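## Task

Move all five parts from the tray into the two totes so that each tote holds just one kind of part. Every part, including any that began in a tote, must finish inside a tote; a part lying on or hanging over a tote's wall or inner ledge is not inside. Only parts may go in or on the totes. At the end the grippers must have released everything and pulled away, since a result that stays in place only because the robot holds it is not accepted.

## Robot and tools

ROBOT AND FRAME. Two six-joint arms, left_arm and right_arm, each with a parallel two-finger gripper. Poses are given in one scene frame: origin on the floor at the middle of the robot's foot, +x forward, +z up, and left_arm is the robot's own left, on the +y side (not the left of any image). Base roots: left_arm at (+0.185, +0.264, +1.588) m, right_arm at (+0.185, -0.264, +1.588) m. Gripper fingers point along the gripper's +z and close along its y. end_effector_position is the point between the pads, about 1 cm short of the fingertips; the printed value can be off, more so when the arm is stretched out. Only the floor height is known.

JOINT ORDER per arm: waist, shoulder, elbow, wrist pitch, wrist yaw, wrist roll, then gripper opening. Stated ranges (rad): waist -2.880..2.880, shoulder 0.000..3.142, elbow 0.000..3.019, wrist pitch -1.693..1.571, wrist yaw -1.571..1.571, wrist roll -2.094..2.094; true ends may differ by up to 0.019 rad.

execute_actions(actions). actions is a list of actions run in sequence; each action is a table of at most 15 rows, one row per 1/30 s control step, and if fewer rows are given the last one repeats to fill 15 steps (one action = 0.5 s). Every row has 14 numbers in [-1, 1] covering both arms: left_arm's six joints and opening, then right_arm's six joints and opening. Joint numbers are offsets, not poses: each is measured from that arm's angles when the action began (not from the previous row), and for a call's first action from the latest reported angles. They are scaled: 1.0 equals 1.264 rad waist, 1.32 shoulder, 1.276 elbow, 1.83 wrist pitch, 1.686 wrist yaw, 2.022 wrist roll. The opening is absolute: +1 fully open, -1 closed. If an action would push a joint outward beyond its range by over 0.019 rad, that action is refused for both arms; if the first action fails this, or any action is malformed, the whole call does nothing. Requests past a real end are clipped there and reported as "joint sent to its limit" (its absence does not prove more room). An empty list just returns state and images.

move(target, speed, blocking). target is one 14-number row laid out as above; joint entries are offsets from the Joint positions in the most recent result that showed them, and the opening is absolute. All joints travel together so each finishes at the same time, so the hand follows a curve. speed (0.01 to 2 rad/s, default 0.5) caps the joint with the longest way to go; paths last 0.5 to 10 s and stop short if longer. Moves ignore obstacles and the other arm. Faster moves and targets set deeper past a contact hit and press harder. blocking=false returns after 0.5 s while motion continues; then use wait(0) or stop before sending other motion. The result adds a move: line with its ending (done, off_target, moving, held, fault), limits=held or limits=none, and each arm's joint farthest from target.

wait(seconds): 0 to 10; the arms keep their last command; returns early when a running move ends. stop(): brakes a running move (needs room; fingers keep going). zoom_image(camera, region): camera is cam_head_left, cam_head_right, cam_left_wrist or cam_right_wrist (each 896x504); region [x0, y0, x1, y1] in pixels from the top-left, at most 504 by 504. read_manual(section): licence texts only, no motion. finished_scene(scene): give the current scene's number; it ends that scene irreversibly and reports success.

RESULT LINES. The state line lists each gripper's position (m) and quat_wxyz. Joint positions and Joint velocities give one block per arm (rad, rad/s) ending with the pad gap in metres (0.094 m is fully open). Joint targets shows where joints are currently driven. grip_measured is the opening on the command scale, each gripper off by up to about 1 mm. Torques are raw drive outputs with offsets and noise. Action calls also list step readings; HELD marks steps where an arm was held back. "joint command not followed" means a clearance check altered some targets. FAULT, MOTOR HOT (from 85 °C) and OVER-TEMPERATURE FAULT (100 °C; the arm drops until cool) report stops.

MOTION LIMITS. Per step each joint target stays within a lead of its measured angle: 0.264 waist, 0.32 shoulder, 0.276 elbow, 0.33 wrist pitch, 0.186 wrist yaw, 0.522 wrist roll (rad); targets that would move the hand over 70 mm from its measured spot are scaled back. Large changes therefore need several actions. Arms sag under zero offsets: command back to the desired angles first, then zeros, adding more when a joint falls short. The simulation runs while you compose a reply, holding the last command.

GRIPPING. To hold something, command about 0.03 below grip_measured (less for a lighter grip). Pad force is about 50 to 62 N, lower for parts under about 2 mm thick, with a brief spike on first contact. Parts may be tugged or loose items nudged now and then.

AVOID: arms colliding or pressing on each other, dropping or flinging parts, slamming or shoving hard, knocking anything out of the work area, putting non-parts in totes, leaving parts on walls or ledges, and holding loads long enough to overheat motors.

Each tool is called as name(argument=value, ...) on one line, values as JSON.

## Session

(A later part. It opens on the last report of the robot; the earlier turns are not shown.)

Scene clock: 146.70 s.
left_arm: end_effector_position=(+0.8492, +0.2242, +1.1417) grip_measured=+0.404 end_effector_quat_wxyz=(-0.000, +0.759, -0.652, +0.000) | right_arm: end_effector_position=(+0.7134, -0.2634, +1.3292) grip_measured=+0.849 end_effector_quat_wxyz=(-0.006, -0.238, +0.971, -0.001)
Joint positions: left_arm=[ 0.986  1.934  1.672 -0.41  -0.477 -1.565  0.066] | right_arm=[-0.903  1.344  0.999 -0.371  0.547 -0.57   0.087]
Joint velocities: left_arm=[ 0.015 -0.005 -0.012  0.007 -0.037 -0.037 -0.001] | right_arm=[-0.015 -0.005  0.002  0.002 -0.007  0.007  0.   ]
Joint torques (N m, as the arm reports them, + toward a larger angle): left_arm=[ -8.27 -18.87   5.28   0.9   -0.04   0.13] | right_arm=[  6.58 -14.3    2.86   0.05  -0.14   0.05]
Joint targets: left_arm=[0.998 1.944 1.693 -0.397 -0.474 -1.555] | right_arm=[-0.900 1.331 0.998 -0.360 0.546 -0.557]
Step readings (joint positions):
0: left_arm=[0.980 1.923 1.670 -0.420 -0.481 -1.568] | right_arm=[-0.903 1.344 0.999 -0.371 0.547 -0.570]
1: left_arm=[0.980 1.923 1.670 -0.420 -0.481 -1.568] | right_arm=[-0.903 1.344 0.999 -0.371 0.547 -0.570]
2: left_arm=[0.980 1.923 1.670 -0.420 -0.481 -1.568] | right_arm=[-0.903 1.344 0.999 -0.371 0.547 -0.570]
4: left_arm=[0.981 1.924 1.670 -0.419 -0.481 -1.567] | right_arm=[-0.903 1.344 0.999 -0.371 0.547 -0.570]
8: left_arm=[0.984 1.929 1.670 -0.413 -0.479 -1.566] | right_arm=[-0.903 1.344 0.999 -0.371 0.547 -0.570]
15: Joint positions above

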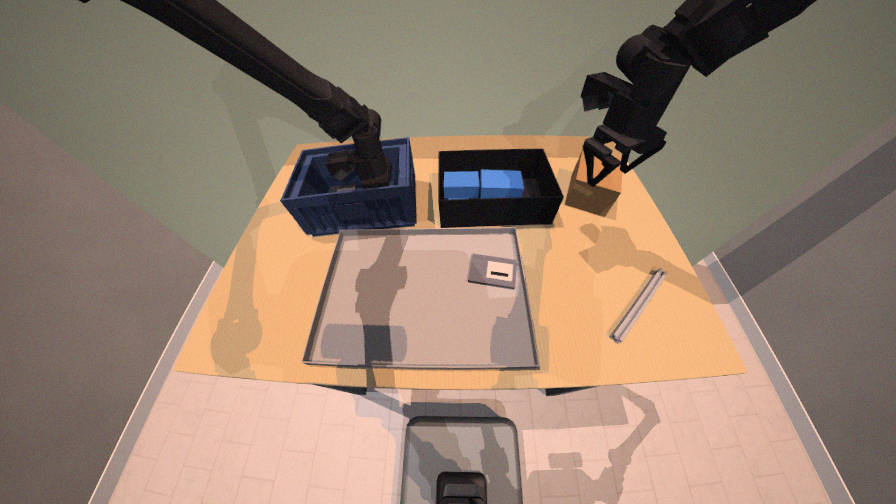

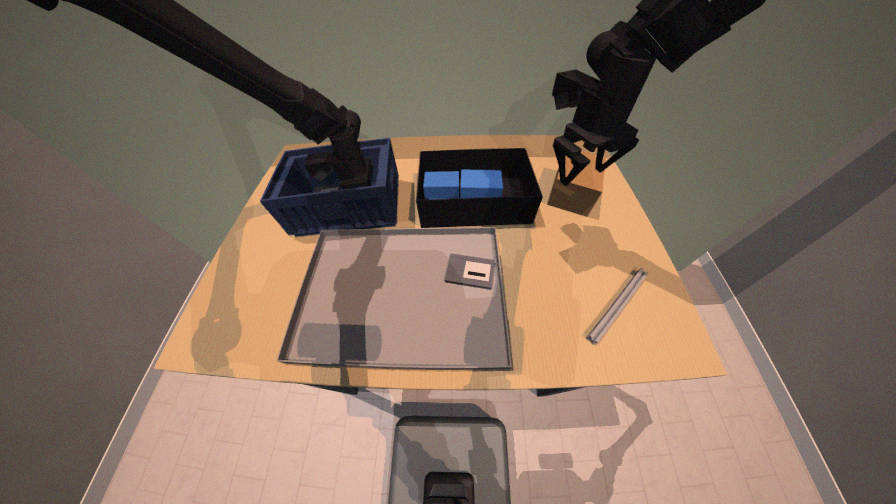

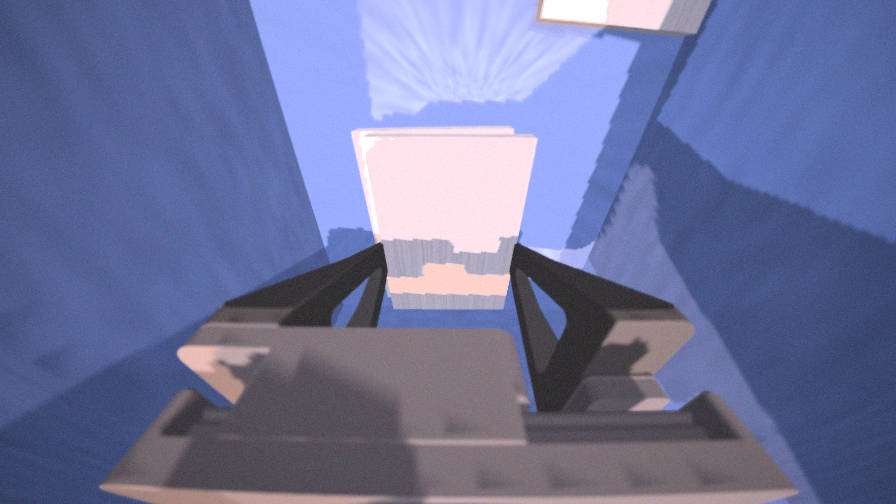

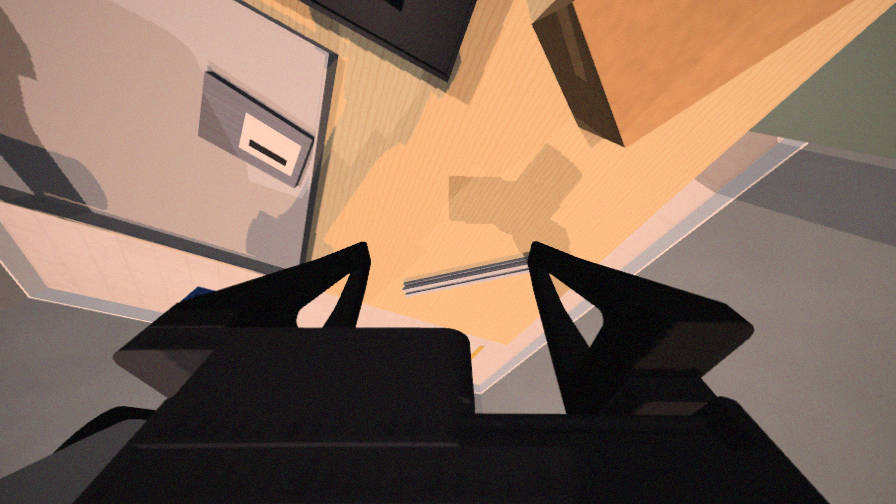

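execute_actions(actions=[[[0.004,0.003,0.014,0.005,0.001,0.004,0.372, 0.002,-0.01,-0.001,0.006,-0.001,0.0065,0.85],[0,0,0.012,0.003,0,0.002,0.39, 0.002,-0.01,-0.001,0.006,-0.001,0.0065,0.85],[-0.003,-0.003,0.010,0.002,0,0,0.43, 0.002,-0.01,-0.001,0.006,-0.001,0.0065,0.85],[-0.006,-0.005,0.008,0.001,0,0,0.49, 0.002,-0.01,-0.001,0.006,-0.001,0.0065,0.85],[-0.008,-0.007,0.006,0,0,0,0.55, 0.002,-0.01,-0.001,0.006,-0.001,0.0065,0.85],[-0.010,-0.009,0.005,-0.002,0,-0.002,0.61, 0.002,-0.01,-0.001,0.006,-0.001,0.0065,0.85],[-0.012,-0.011,0.004,-0.003,-0.001,-0.003,0.66, 0.002,-0.01,-0.002,0.006,-0.001,0.0065,0.85],[-0.014,-0.013,0.003,-0.004,-0.0015,-0.004,0.68, 0.002,-0.01,-0.001,0.006,-0.001,0.0065,0.85],[-0.017,-0.017,0.002,-0.006,-0.002,-0.005,0.68, 0.002,-0.01,-0.001,0.006,-0.001,0.0065,0.85],[-0.020,-0.022,0.0,-0.008,-0.003,-0.006,0.68, 0.002,-0.01,-0.001,0.006,-0.001,0.0065,0.85],[-0.023,-0.027,-0.003,-0.010,-0.0045,-0.007,0.68, 0.002,-0.01,-0.001,0.006,-0.001,0.0065,0.85],[-0.025,-0.032,-0.006,-0.012,-0.006,-0.008,0.68, 0.002,-0.01,-0.001,0.006,-0.001,0.0065,0.85],[-0.027,-0.037,-0.010,-0.0145,-0.0075,-0.009,0.68, 0.002,-0.01,-0.001,0.006,-0.001,0.0065,0.85],[-0.029,-0.041,-0.014,-0.017,-0.009,-0.0095,0.68, 0.002,-0.01,-0.001,0.006,-0.001,0.0065,0.85],[-0.030,-0.044,-0.017,-0.0186,-0.010,-0.010,0.68, 0.002,-0.01,-0.001,0.006,-0.001,0.0065,0.85]]])

Scene clock: 148.73 s.
left_arm: end_effector_position=(+0.8435, +0.2233, +1.1469) grip_measured=+0.678 end_effector_quat_wxyz=(+0.004, +0.757, -0.654, -0.007) | right_arm: end_effector_position=(+0.7134, -0.2634, +1.3292) grip_measured=+0.849 end_effector_quat_wxyz=(-0.006, -0.238, +0.971, -0.001)
Joint positions: left_arm=[ 0.981  1.923  1.657 -0.426 -0.488 -1.571  0.079] | right_arm=[-0.903  1.344  0.999 -0.371  0.547 -0.57   0.087]
Joint velocities: left_arm=[-0.063 -0.151 -0.149 -0.139 -0.066 -0.007  0.   ] | right_arm=[-0.015 -0.005  0.007 -0.007  0.022  0.022 -0.001]
Joint torques (N m, as the arm reports them, + toward a larger angle): left_arm=[-11.17 -22.92   3.46   0.06  -0.3   -0.12] | right_arm=[  6.56 -14.33   2.88   0.02  -0.14   0.05]
Joint targets: left_arm=[0.948 1.876 1.650 -0.444 -0.494 -1.585] | right_arm=[-0.900 1.331 0.998 -0.360 0.546 -0.557]
Step readings (joint positions):
0: left_arm=[0.986 1.934 1.672 -0.410 -0.477 -1.565] | right_arm=[-0.903 1.344 0.999 -0.371 0.547 -0.570]
1: left_arm=[0.986 1.934 1.672 -0.410 -0.477 -1.565] | right_arm=[-0.903 1.344 0.999 -0.371 0.547 -0.570]
2: left_arm=[0.986 1.934 1.672 -0.410 -0.477 -1.565] | right_arm=[-0.903 1.344 0.999 -0.371 0.547 -0.570]
4: left_arm=[0.986 1.934 1.672 -0.410 -0.477 -1.565] | right_arm=[-0.903 1.344 0.999 -0.371 0.547 -0.570]
8: left_arm=[0.986 1.934 1.672 -0.410 -0.477 -1.565] | right_arm=[-0.903 1.344 0.999 -0.371 0.547 -0.570]
15: Joint positions above

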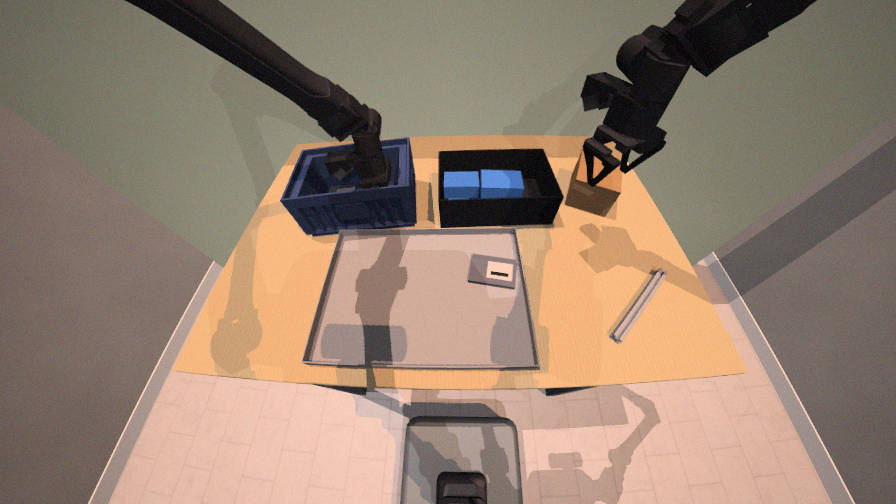

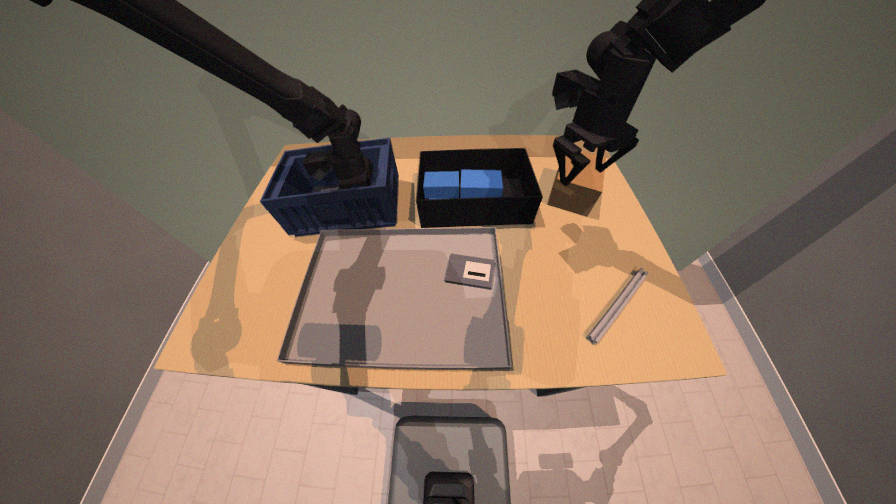

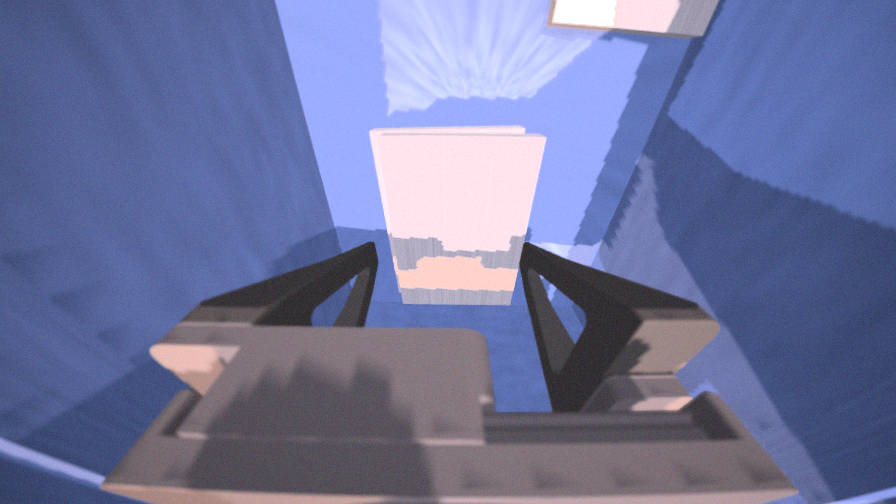

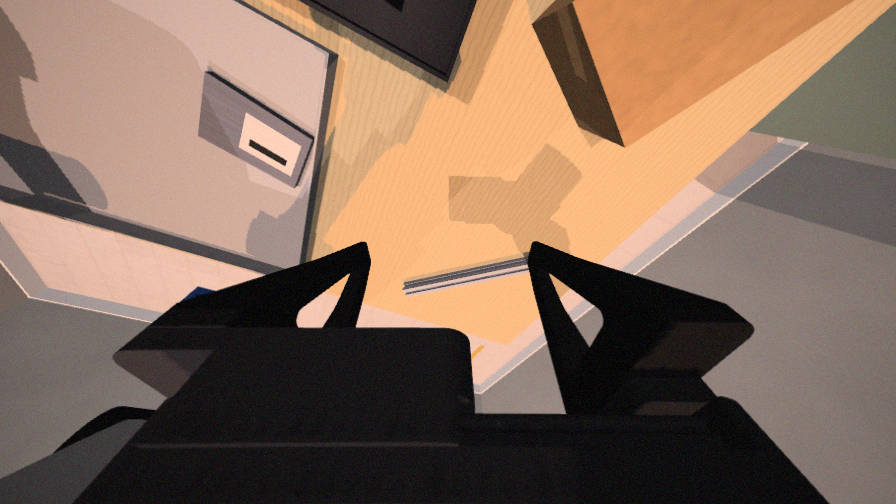

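execute_actions(actions=[])

Scene clock: 150.50 s.
left_arm: end_effector_position=(+0.8497, +0.2200, +1.1605) grip_measured=+0.678 end_effector_quat_wxyz=(+0.003, +0.757, -0.654, -0.001) | right_arm: end_effector_position=(+0.7134, -0.2634, +1.3292) grip_measured=+0.849 end_effector_quat_wxyz=(-0.006, -0.238, +0.971, -0.001)
Joint positions: left_arm=[ 0.967  1.9    1.649 -0.434 -0.49  -1.576  0.079] | right_arm=[-0.903  1.344  0.999 -0.371  0.547 -0.57   0.087]
Joint velocities: left_arm=[ 0.005 -0.024 -0.012  0.002  0.037  0.007 -0.   ] | right_arm=[ 0.015 -0.005 -0.007  0.007 -0.037 -0.066 -0.001]
Joint torques (N m, as the arm reports them, + toward a larger angle): left_arm=[-11.18 -21.9    3.67   0.06  -0.26  -0.08] | right_arm=[  6.51 -14.28   2.86   0.03  -0.14   0.05]
Joint targets: left_arm=[0.948 1.876 1.651 -0.444 -0.494 -1.585] | right_arm=[-0.900 1.331 0.998 -0.360 0.546 -0.557]

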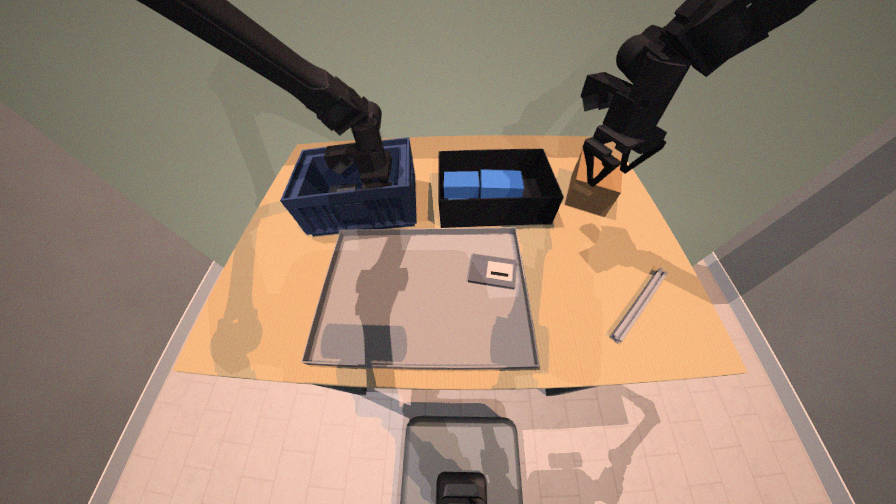

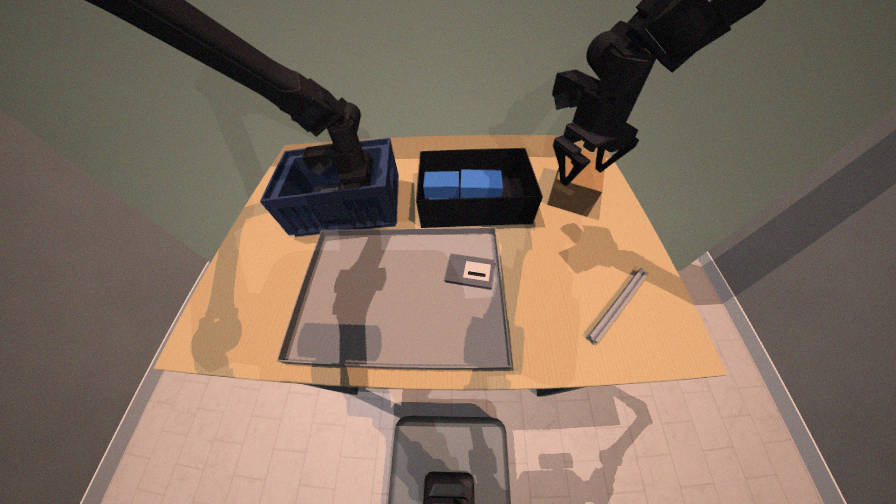

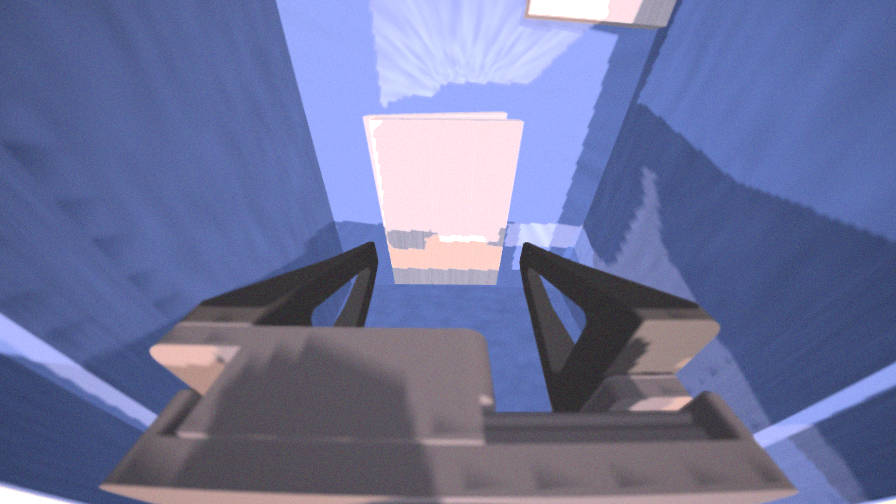

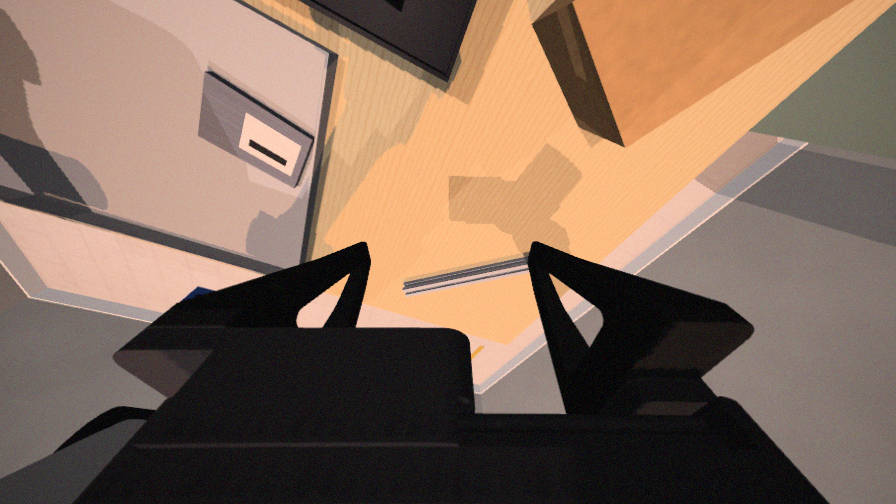

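move(target=[-0.1131,-0.2621,-0.1097,-0.1284,-0.0599,-0.0218,0.68,0.002,-0.01,-0.001,0.006,-0.001,0.0065,0.85], speed=0.45)

Scene clock: 152.70 s.
left_arm: end_effector_position=(+0.8683, +0.2425, +1.3391) grip_measured=+0.678 end_effector_quat_wxyz=(-0.005, +0.741, -0.671, +0.007) | right_arm: end_effector_position=(+0.7134, -0.2634, +1.3292) grip_measured=+0.849 end_effector_quat_wxyz=(-0.006, -0.238, +0.971, -0.001)
Joint positions: left_arm=[ 0.838  1.555  1.506 -0.659 -0.588 -1.611  0.079] | right_arm=[-0.903  1.344  0.999 -0.371  0.547 -0.57   0.087]
Joint velocities: left_arm=[ 0.024 -0.015 -0.022 -0.012 -0.095  0.022  0.   ] | right_arm=[-0.005 -0.005 -0.002 -0.012 -0.022  0.022  0.   ]
Joint torques (N m, as the arm reports them, + toward a larger angle): left_arm=[ -9.65 -18.44   5.32   0.14  -0.23  -0.05] | right_arm=[  6.42 -14.22   2.86   0.03  -0.13   0.05]
Joint targets: left_arm=[0.824 1.554 1.509 -0.669 -0.591 -1.620] | right_arm=[-0.900 1.331 0.998 -0.360 0.546 -0.557]
move: done; limits=none; left_arm: farthest joint: the waist, 0.014 radians from its target (0.143 radians at the start); right_arm: farthest joint: the shoulder, 0.013 radians from its target (0.013 radians at the start)

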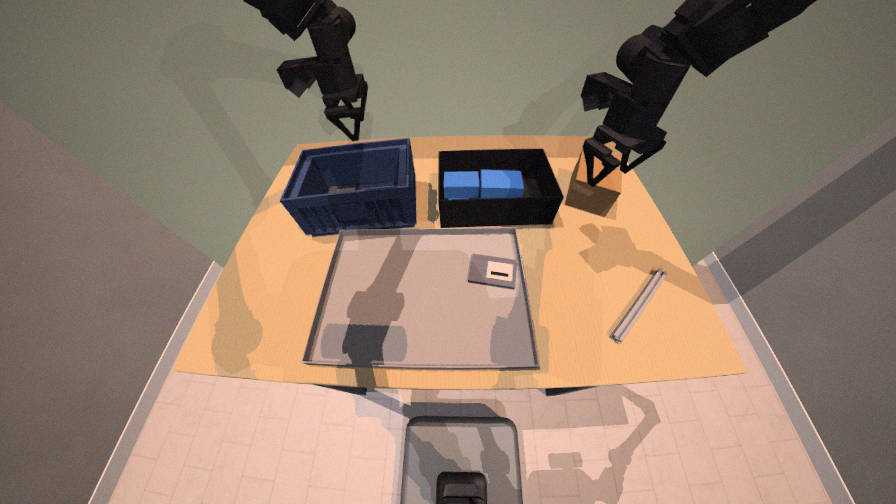

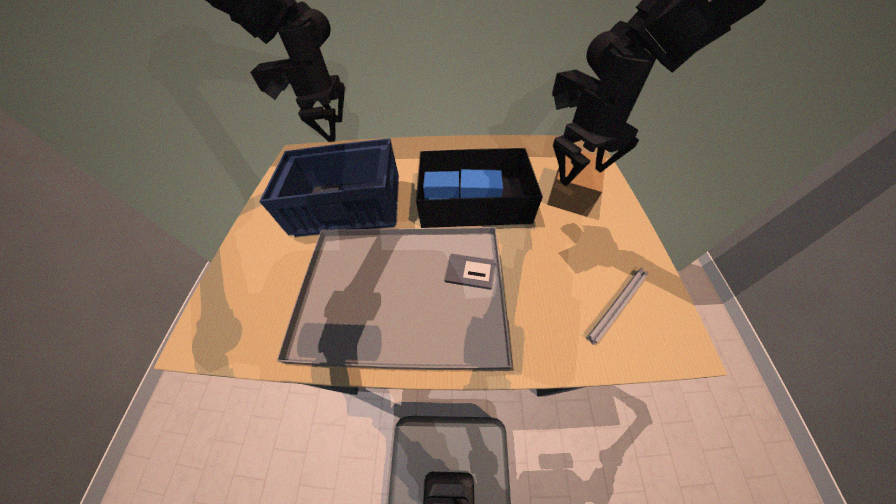

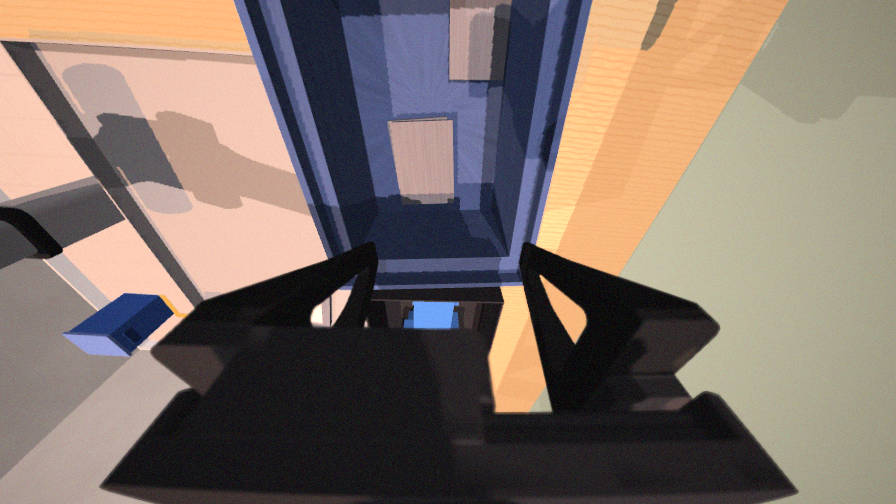

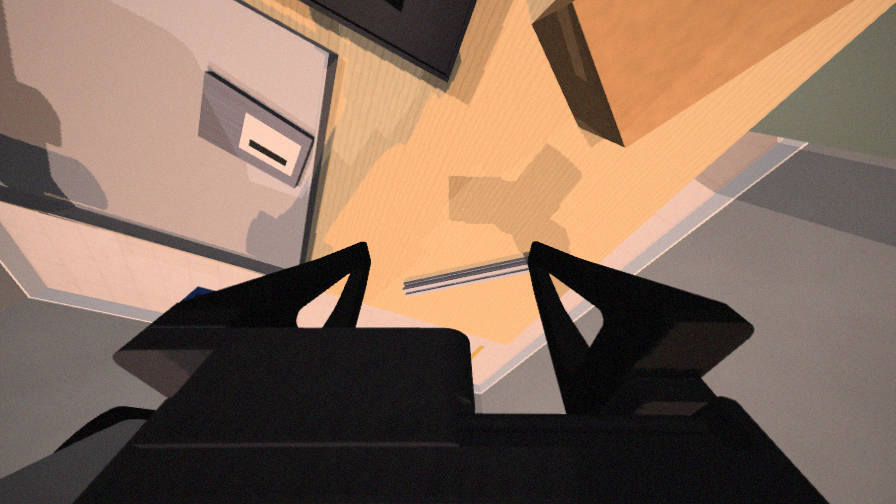

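move(target=[-0.3307,0.3182,-0.225,0.2355,-0.1602,-0.0722,0.75,0.002,-0.01,-0.001,0.006,-0.001,0.0065,0.85], speed=0.5)

Scene clock: 159.80 s.
left_arm: end_effector_position=(+0.6204, -0.0670, +1.2928) grip_measured=+0.748 end_effector_quat_wxyz=(+0.004, +0.630, -0.776, +0.000) | right_arm: end_effector_position=(+0.7134, -0.2634, +1.3292) grip_measured=+0.849 end_effector_quat_wxyz=(-0.006, -0.238, +0.971, -0.001)
Joint positions: left_arm=[ 0.424  1.994  1.211 -0.239 -0.854 -1.747  0.082] | right_arm=[-0.903  1.344  0.999 -0.371  0.547 -0.57   0.087]
Joint velocities: left_arm=[-0.005  0.005 -0.007  0.002  0.007 -0.037  0.   ] | right_arm=[-0.005  0.005  0.002  0.002 -0.007 -0.007 -0.001]
Joint torques (N m, as the arm reports them, + toward a larger angle): left_arm=[-13.97 -14.03   2.2    0.85  -0.26  -0.07] | right_arm=[  6.48 -14.3    2.86   0.02  -0.13   0.05]
Joint targets: left_arm=[0.420 1.975 1.219 -0.228 -0.858 -1.757] | right_arm=[-0.900 1.331 0.998 -0.360 0.546 -0.557]
move: done; limits=none; left_arm: farthest joint: the shoulder, 0.019 radians from its target (0.420 radians at the start); right_arm: farthest joint: the shoulder, 0.013 radians from its target (0.013 radians at the start)

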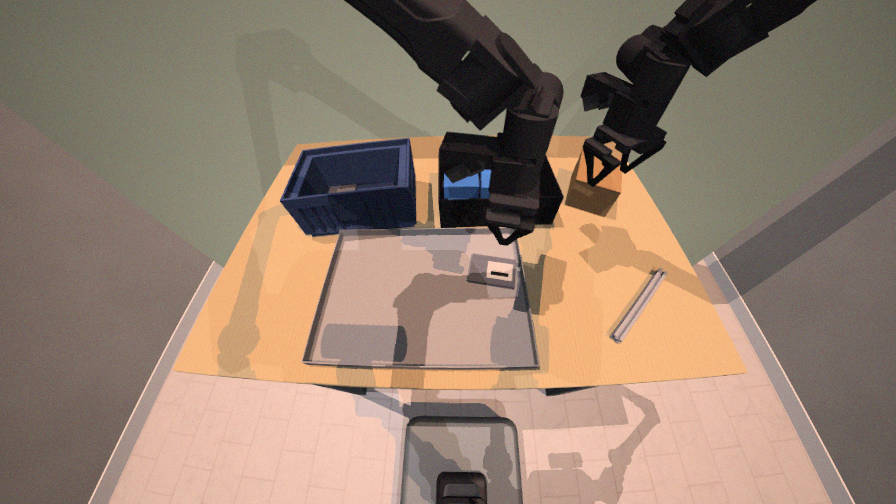

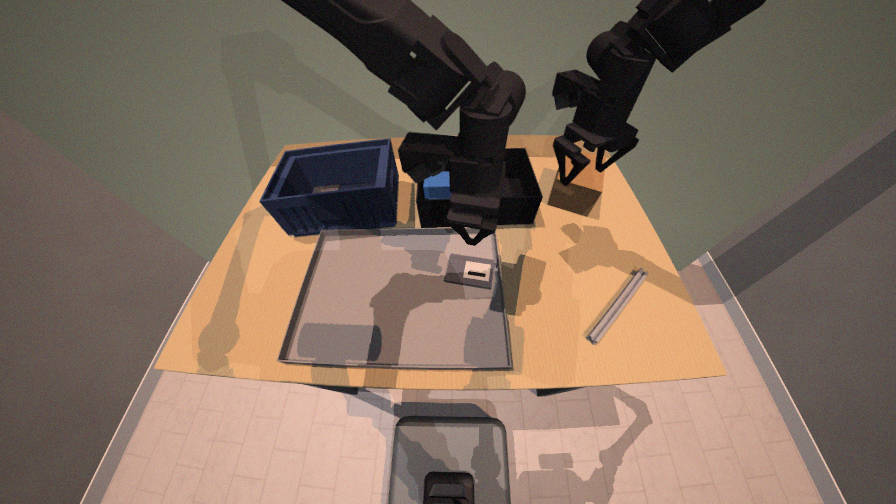

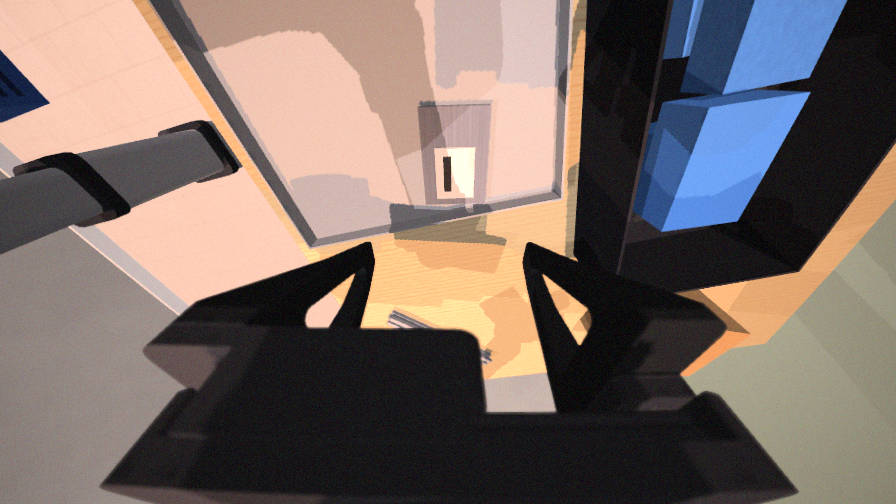

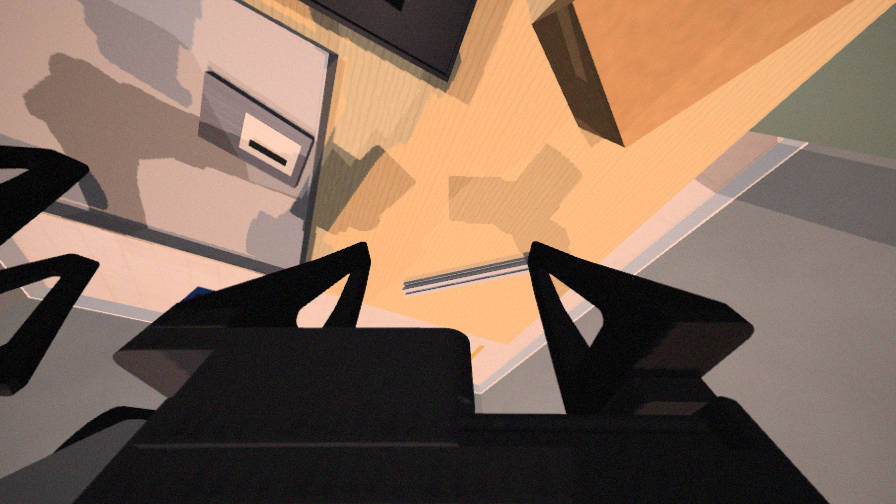

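zoom_image(camera="cam_left_wrist", region=[380, 80, 540, 230])

Region (380, 80, 540, 230) of cam_left_wrist's 896x504 image, scaled by 3.150, with more detail than that image has; it fills the top 472 rows of this view, and the rest is white.

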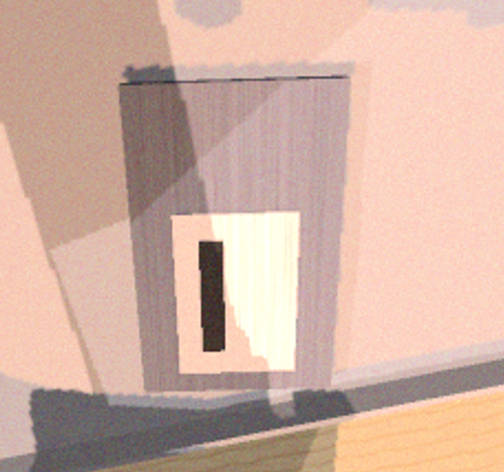

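move(target=[0.1444,0.1756,0.151,0.1273,0.0613,0.0973,0.8,0.002,-0.01,-0.001,0.006,-0.001,0.0065,0.85], speed=0.35)

Scene clock: 165.40 s.
left_arm: end_effector_position=(+0.6370, -0.0614, +1.1519) grip_measured=+0.798 end_effector_quat_wxyz=(-0.003, +0.646, -0.764, +0.002) | right_arm: end_effector_position=(+0.7134, -0.2634, +1.3292) grip_measured=+0.849 end_effector_quat_wxyz=(-0.006, -0.238, +0.971, -0.001)
Joint positions: left_arm=[ 0.609  2.231  1.398 -0.019 -0.754 -1.56   0.084] | right_arm=[-0.903  1.344  0.999 -0.371  0.547 -0.57   0.087]
Joint velocities: left_arm=[-0.024  0.015  0.002 -0.002 -0.007 -0.007 -0.   ] | right_arm=[-0.005 -0.005 -0.017 -0.002 -0.11  -0.037 -0.001]
Joint torques (N m, as the arm reports them, + toward a larger angle): left_arm=[-14.83 -13.99   0.64   0.82   0.     0.14] | right_arm=[  6.55 -14.46   2.85   0.05  -0.13   0.05]
Joint targets: left_arm=[0.606 2.226 1.404 -0.006 -0.751 -1.550] | right_arm=[-0.900 1.331 0.998 -0.360 0.546 -0.557]
move: done; limits=none; left_arm: farthest joint: the wrist pitch, 0.013 radians from its target (0.233 radians at the start); right_arm: farthest joint: the shoulder, 0.013 radians from its target (0.013 radians at the start)

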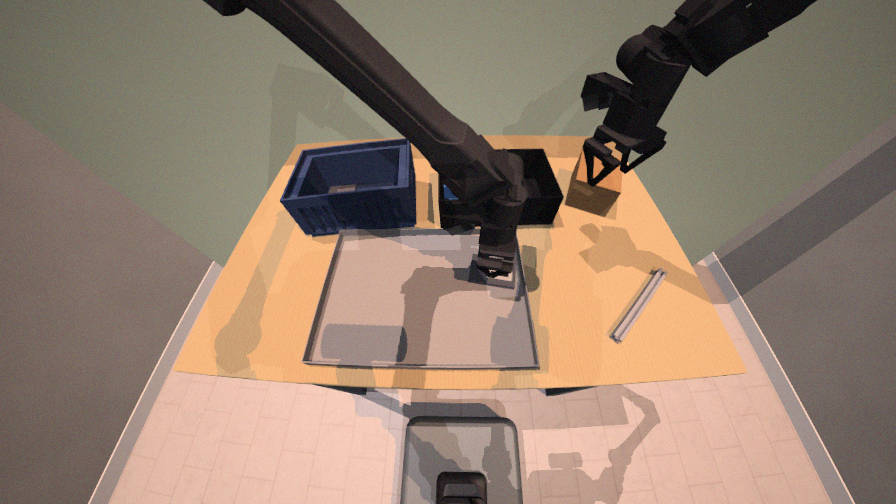

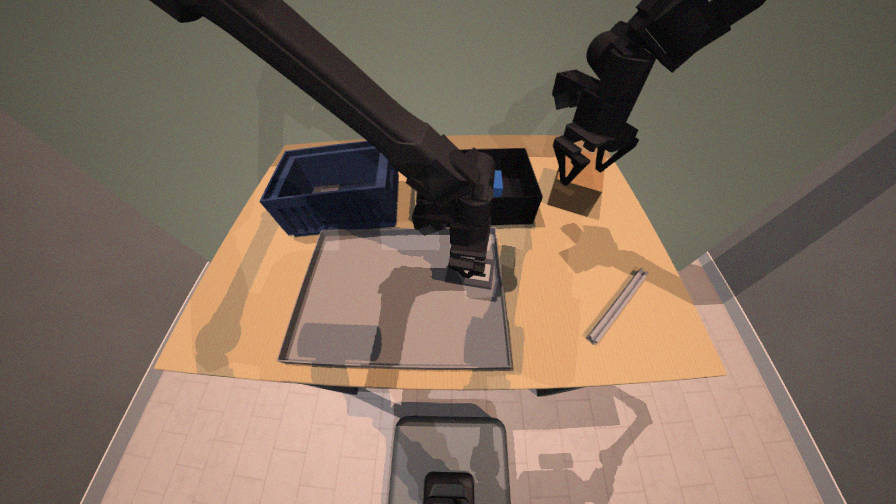

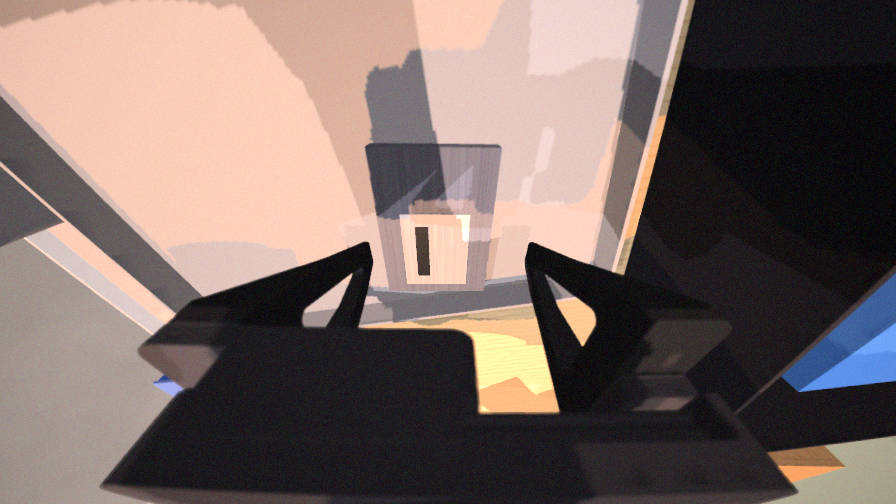

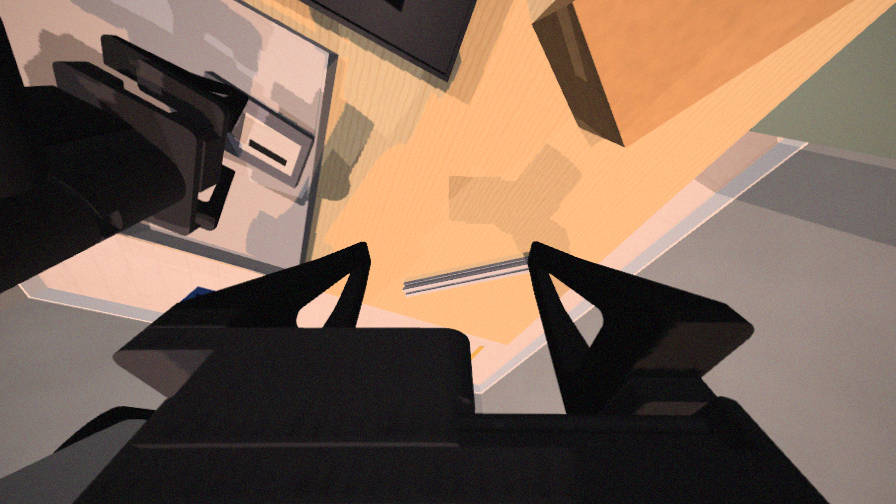

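move(target=[0.0228,0.0435,0.0342,0.0192,0.0123,0.0182,0.88,0.002,-0.01,-0.001,0.006,-0.001,0.0065,0.85], speed=0.1)

Scene clock: 167.93 s.
left_arm: end_effector_position=(+0.6279, -0.0656, +1.1269) grip_measured=+0.878 end_effector_quat_wxyz=(+0.001, +0.641, -0.768, -0.000) | right_arm: end_effector_position=(+0.7134, -0.2634, +1.3292) grip_measured=+0.849 end_effector_quat_wxyz=(-0.006, -0.238, +0.971, -0.001)
Joint positions: left_arm=[ 0.631  2.287  1.437  0.004 -0.738 -1.533  0.088] | right_arm=[-0.903  1.344  0.999 -0.371  0.547 -0.57   0.087]
Joint velocities: left_arm=[-0.015 -0.005  0.002 -0.012  0.037  0.037  0.   ] | right_arm=[-0.024 -0.005  0.002  0.022 -0.022 -0.007  0.   ]
Joint torques (N m, as the arm reports them, + toward a larger angle): left_arm=[-13.66 -13.04   0.53   0.87   0.01   0.11] | right_arm=[  6.44 -14.43   2.86   0.02  -0.13   0.05]
Joint targets: left_arm=[0.638 2.288 1.442 0.017 -0.734 -1.523] | right_arm=[-0.900 1.331 0.998 -0.360 0.546 -0.557]
move: done; limits=none; left_arm: farthest joint: the wrist pitch, 0.013 radians from its target (0.035 radians at the start); right_arm: farthest joint: the shoulder, 0.013 radians from its target (0.013 radians at the start)

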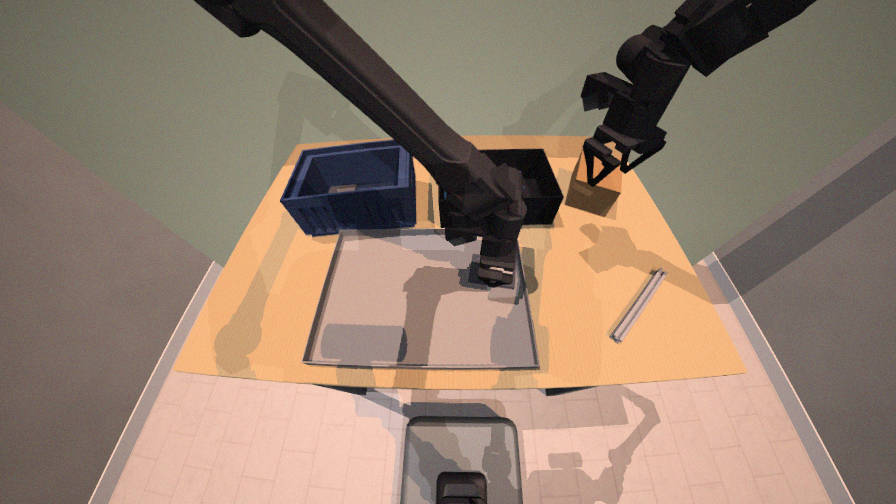

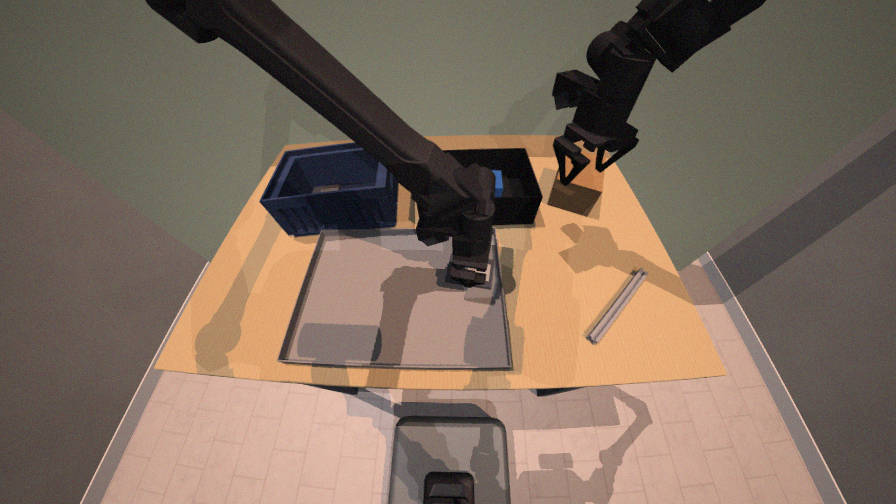

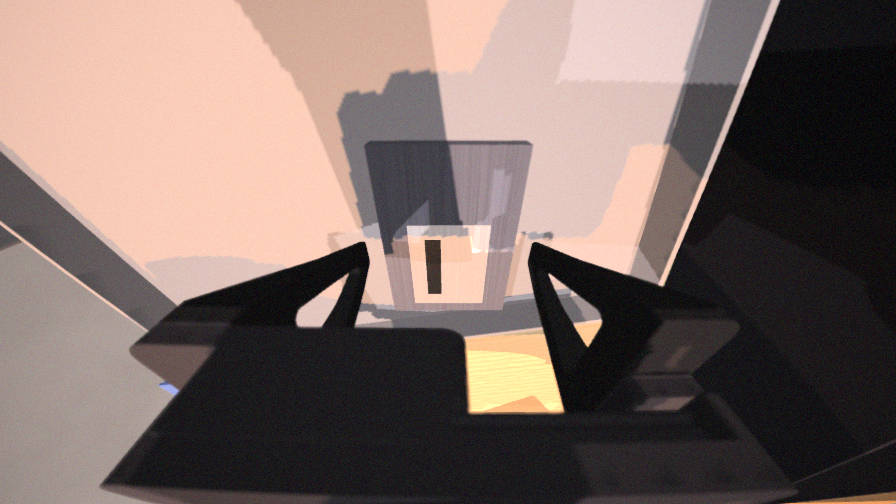

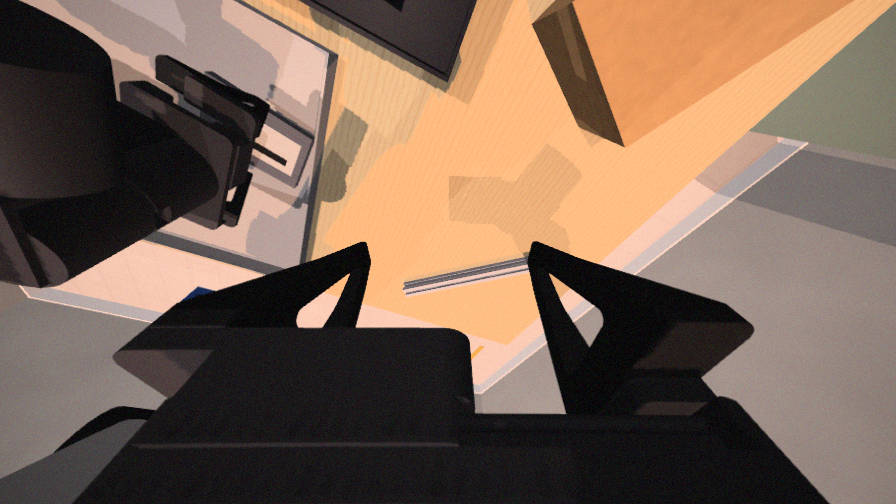

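move(target=[0.012,0.0105,0.0124,0.01,0.0049,0.0083,0.8,0.002,-0.01,-0.001,0.006,-0.001,0.0065,0.85], speed=0.04)

Scene clock: 170.50 s.
left_arm: end_effector_position=(+0.6299, -0.0662, +1.1228) grip_measured=+0.802 end_effector_quat_wxyz=(-0.000, +0.641, -0.768, +0.002) | right_arm: end_effector_position=(+0.7134, -0.2634, +1.3292) grip_measured=+0.849 end_effector_quat_wxyz=(-0.006, -0.238, +0.971, -0.001)
Joint positions: left_arm=[ 0.635  2.295  1.447  0.01  -0.733 -1.526  0.085] | right_arm=[-0.903  1.344  0.999 -0.371  0.547 -0.57   0.087]
Joint velocities: left_arm=[-0.005 -0.015 -0.012 -0.017  0.066 -0.007 -0.   ] | right_arm=[-0.015 -0.005 -0.012  0.002  0.007  0.095  0.   ]
Joint torques (N m, as the arm reports them, + toward a larger angle): left_arm=[-13.58 -12.76   0.42   0.89   0.02   0.13] | right_arm=[  6.53 -14.3    2.84   0.    -0.14   0.05]
Joint targets: left_arm=[0.646 2.301 1.452 0.022 -0.729 -1.516] | right_arm=[-0.900 1.331 0.998 -0.360 0.546 -0.557]
move: done; limits=none; left_arm: farthest joint: the wrist pitch, 0.013 radians from its target (0.019 radians at the start); right_arm: farthest joint: the shoulder, 0.013 radians from its target (0.013 radians at the start)

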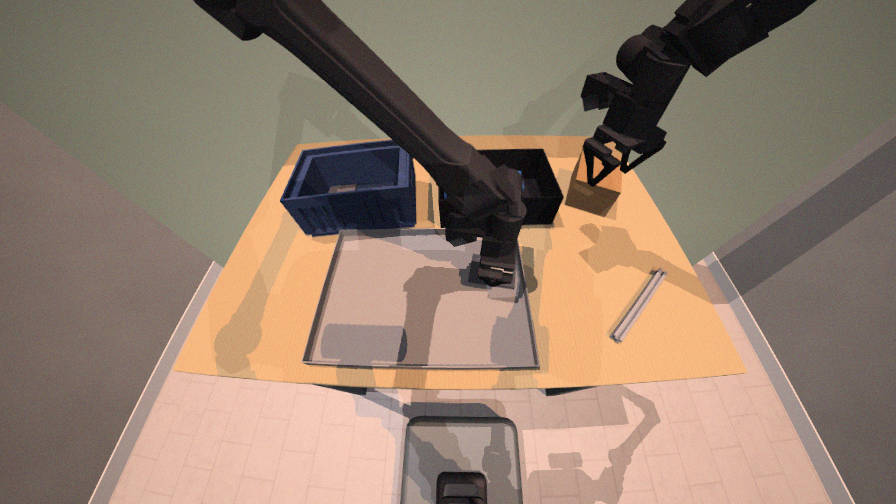

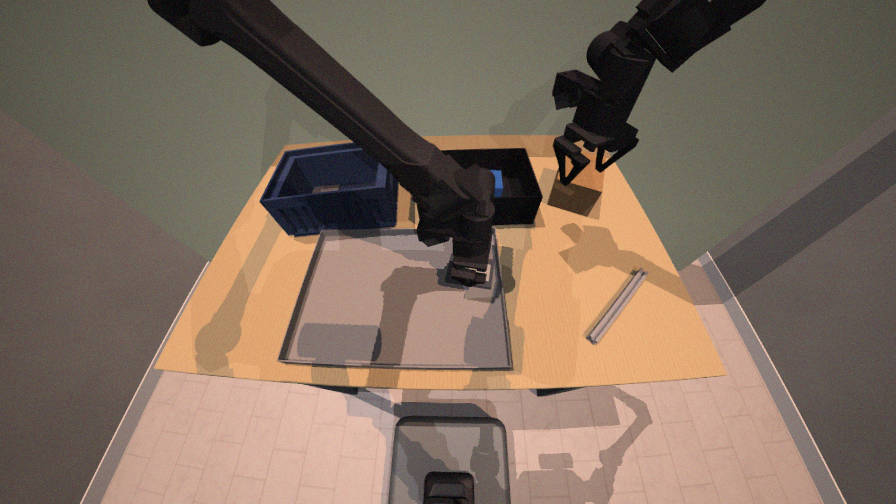

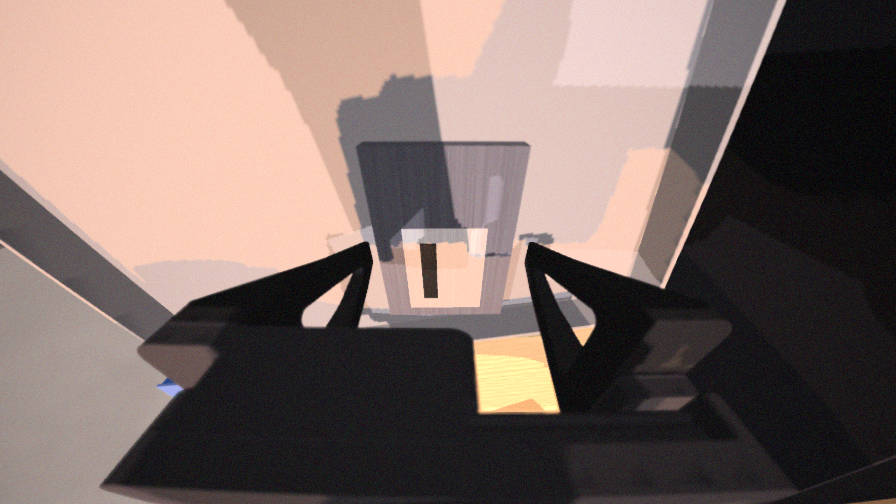

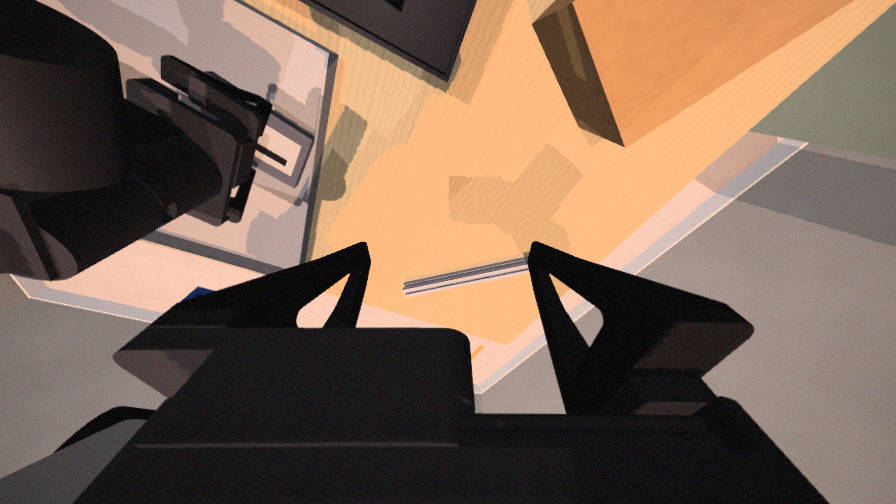

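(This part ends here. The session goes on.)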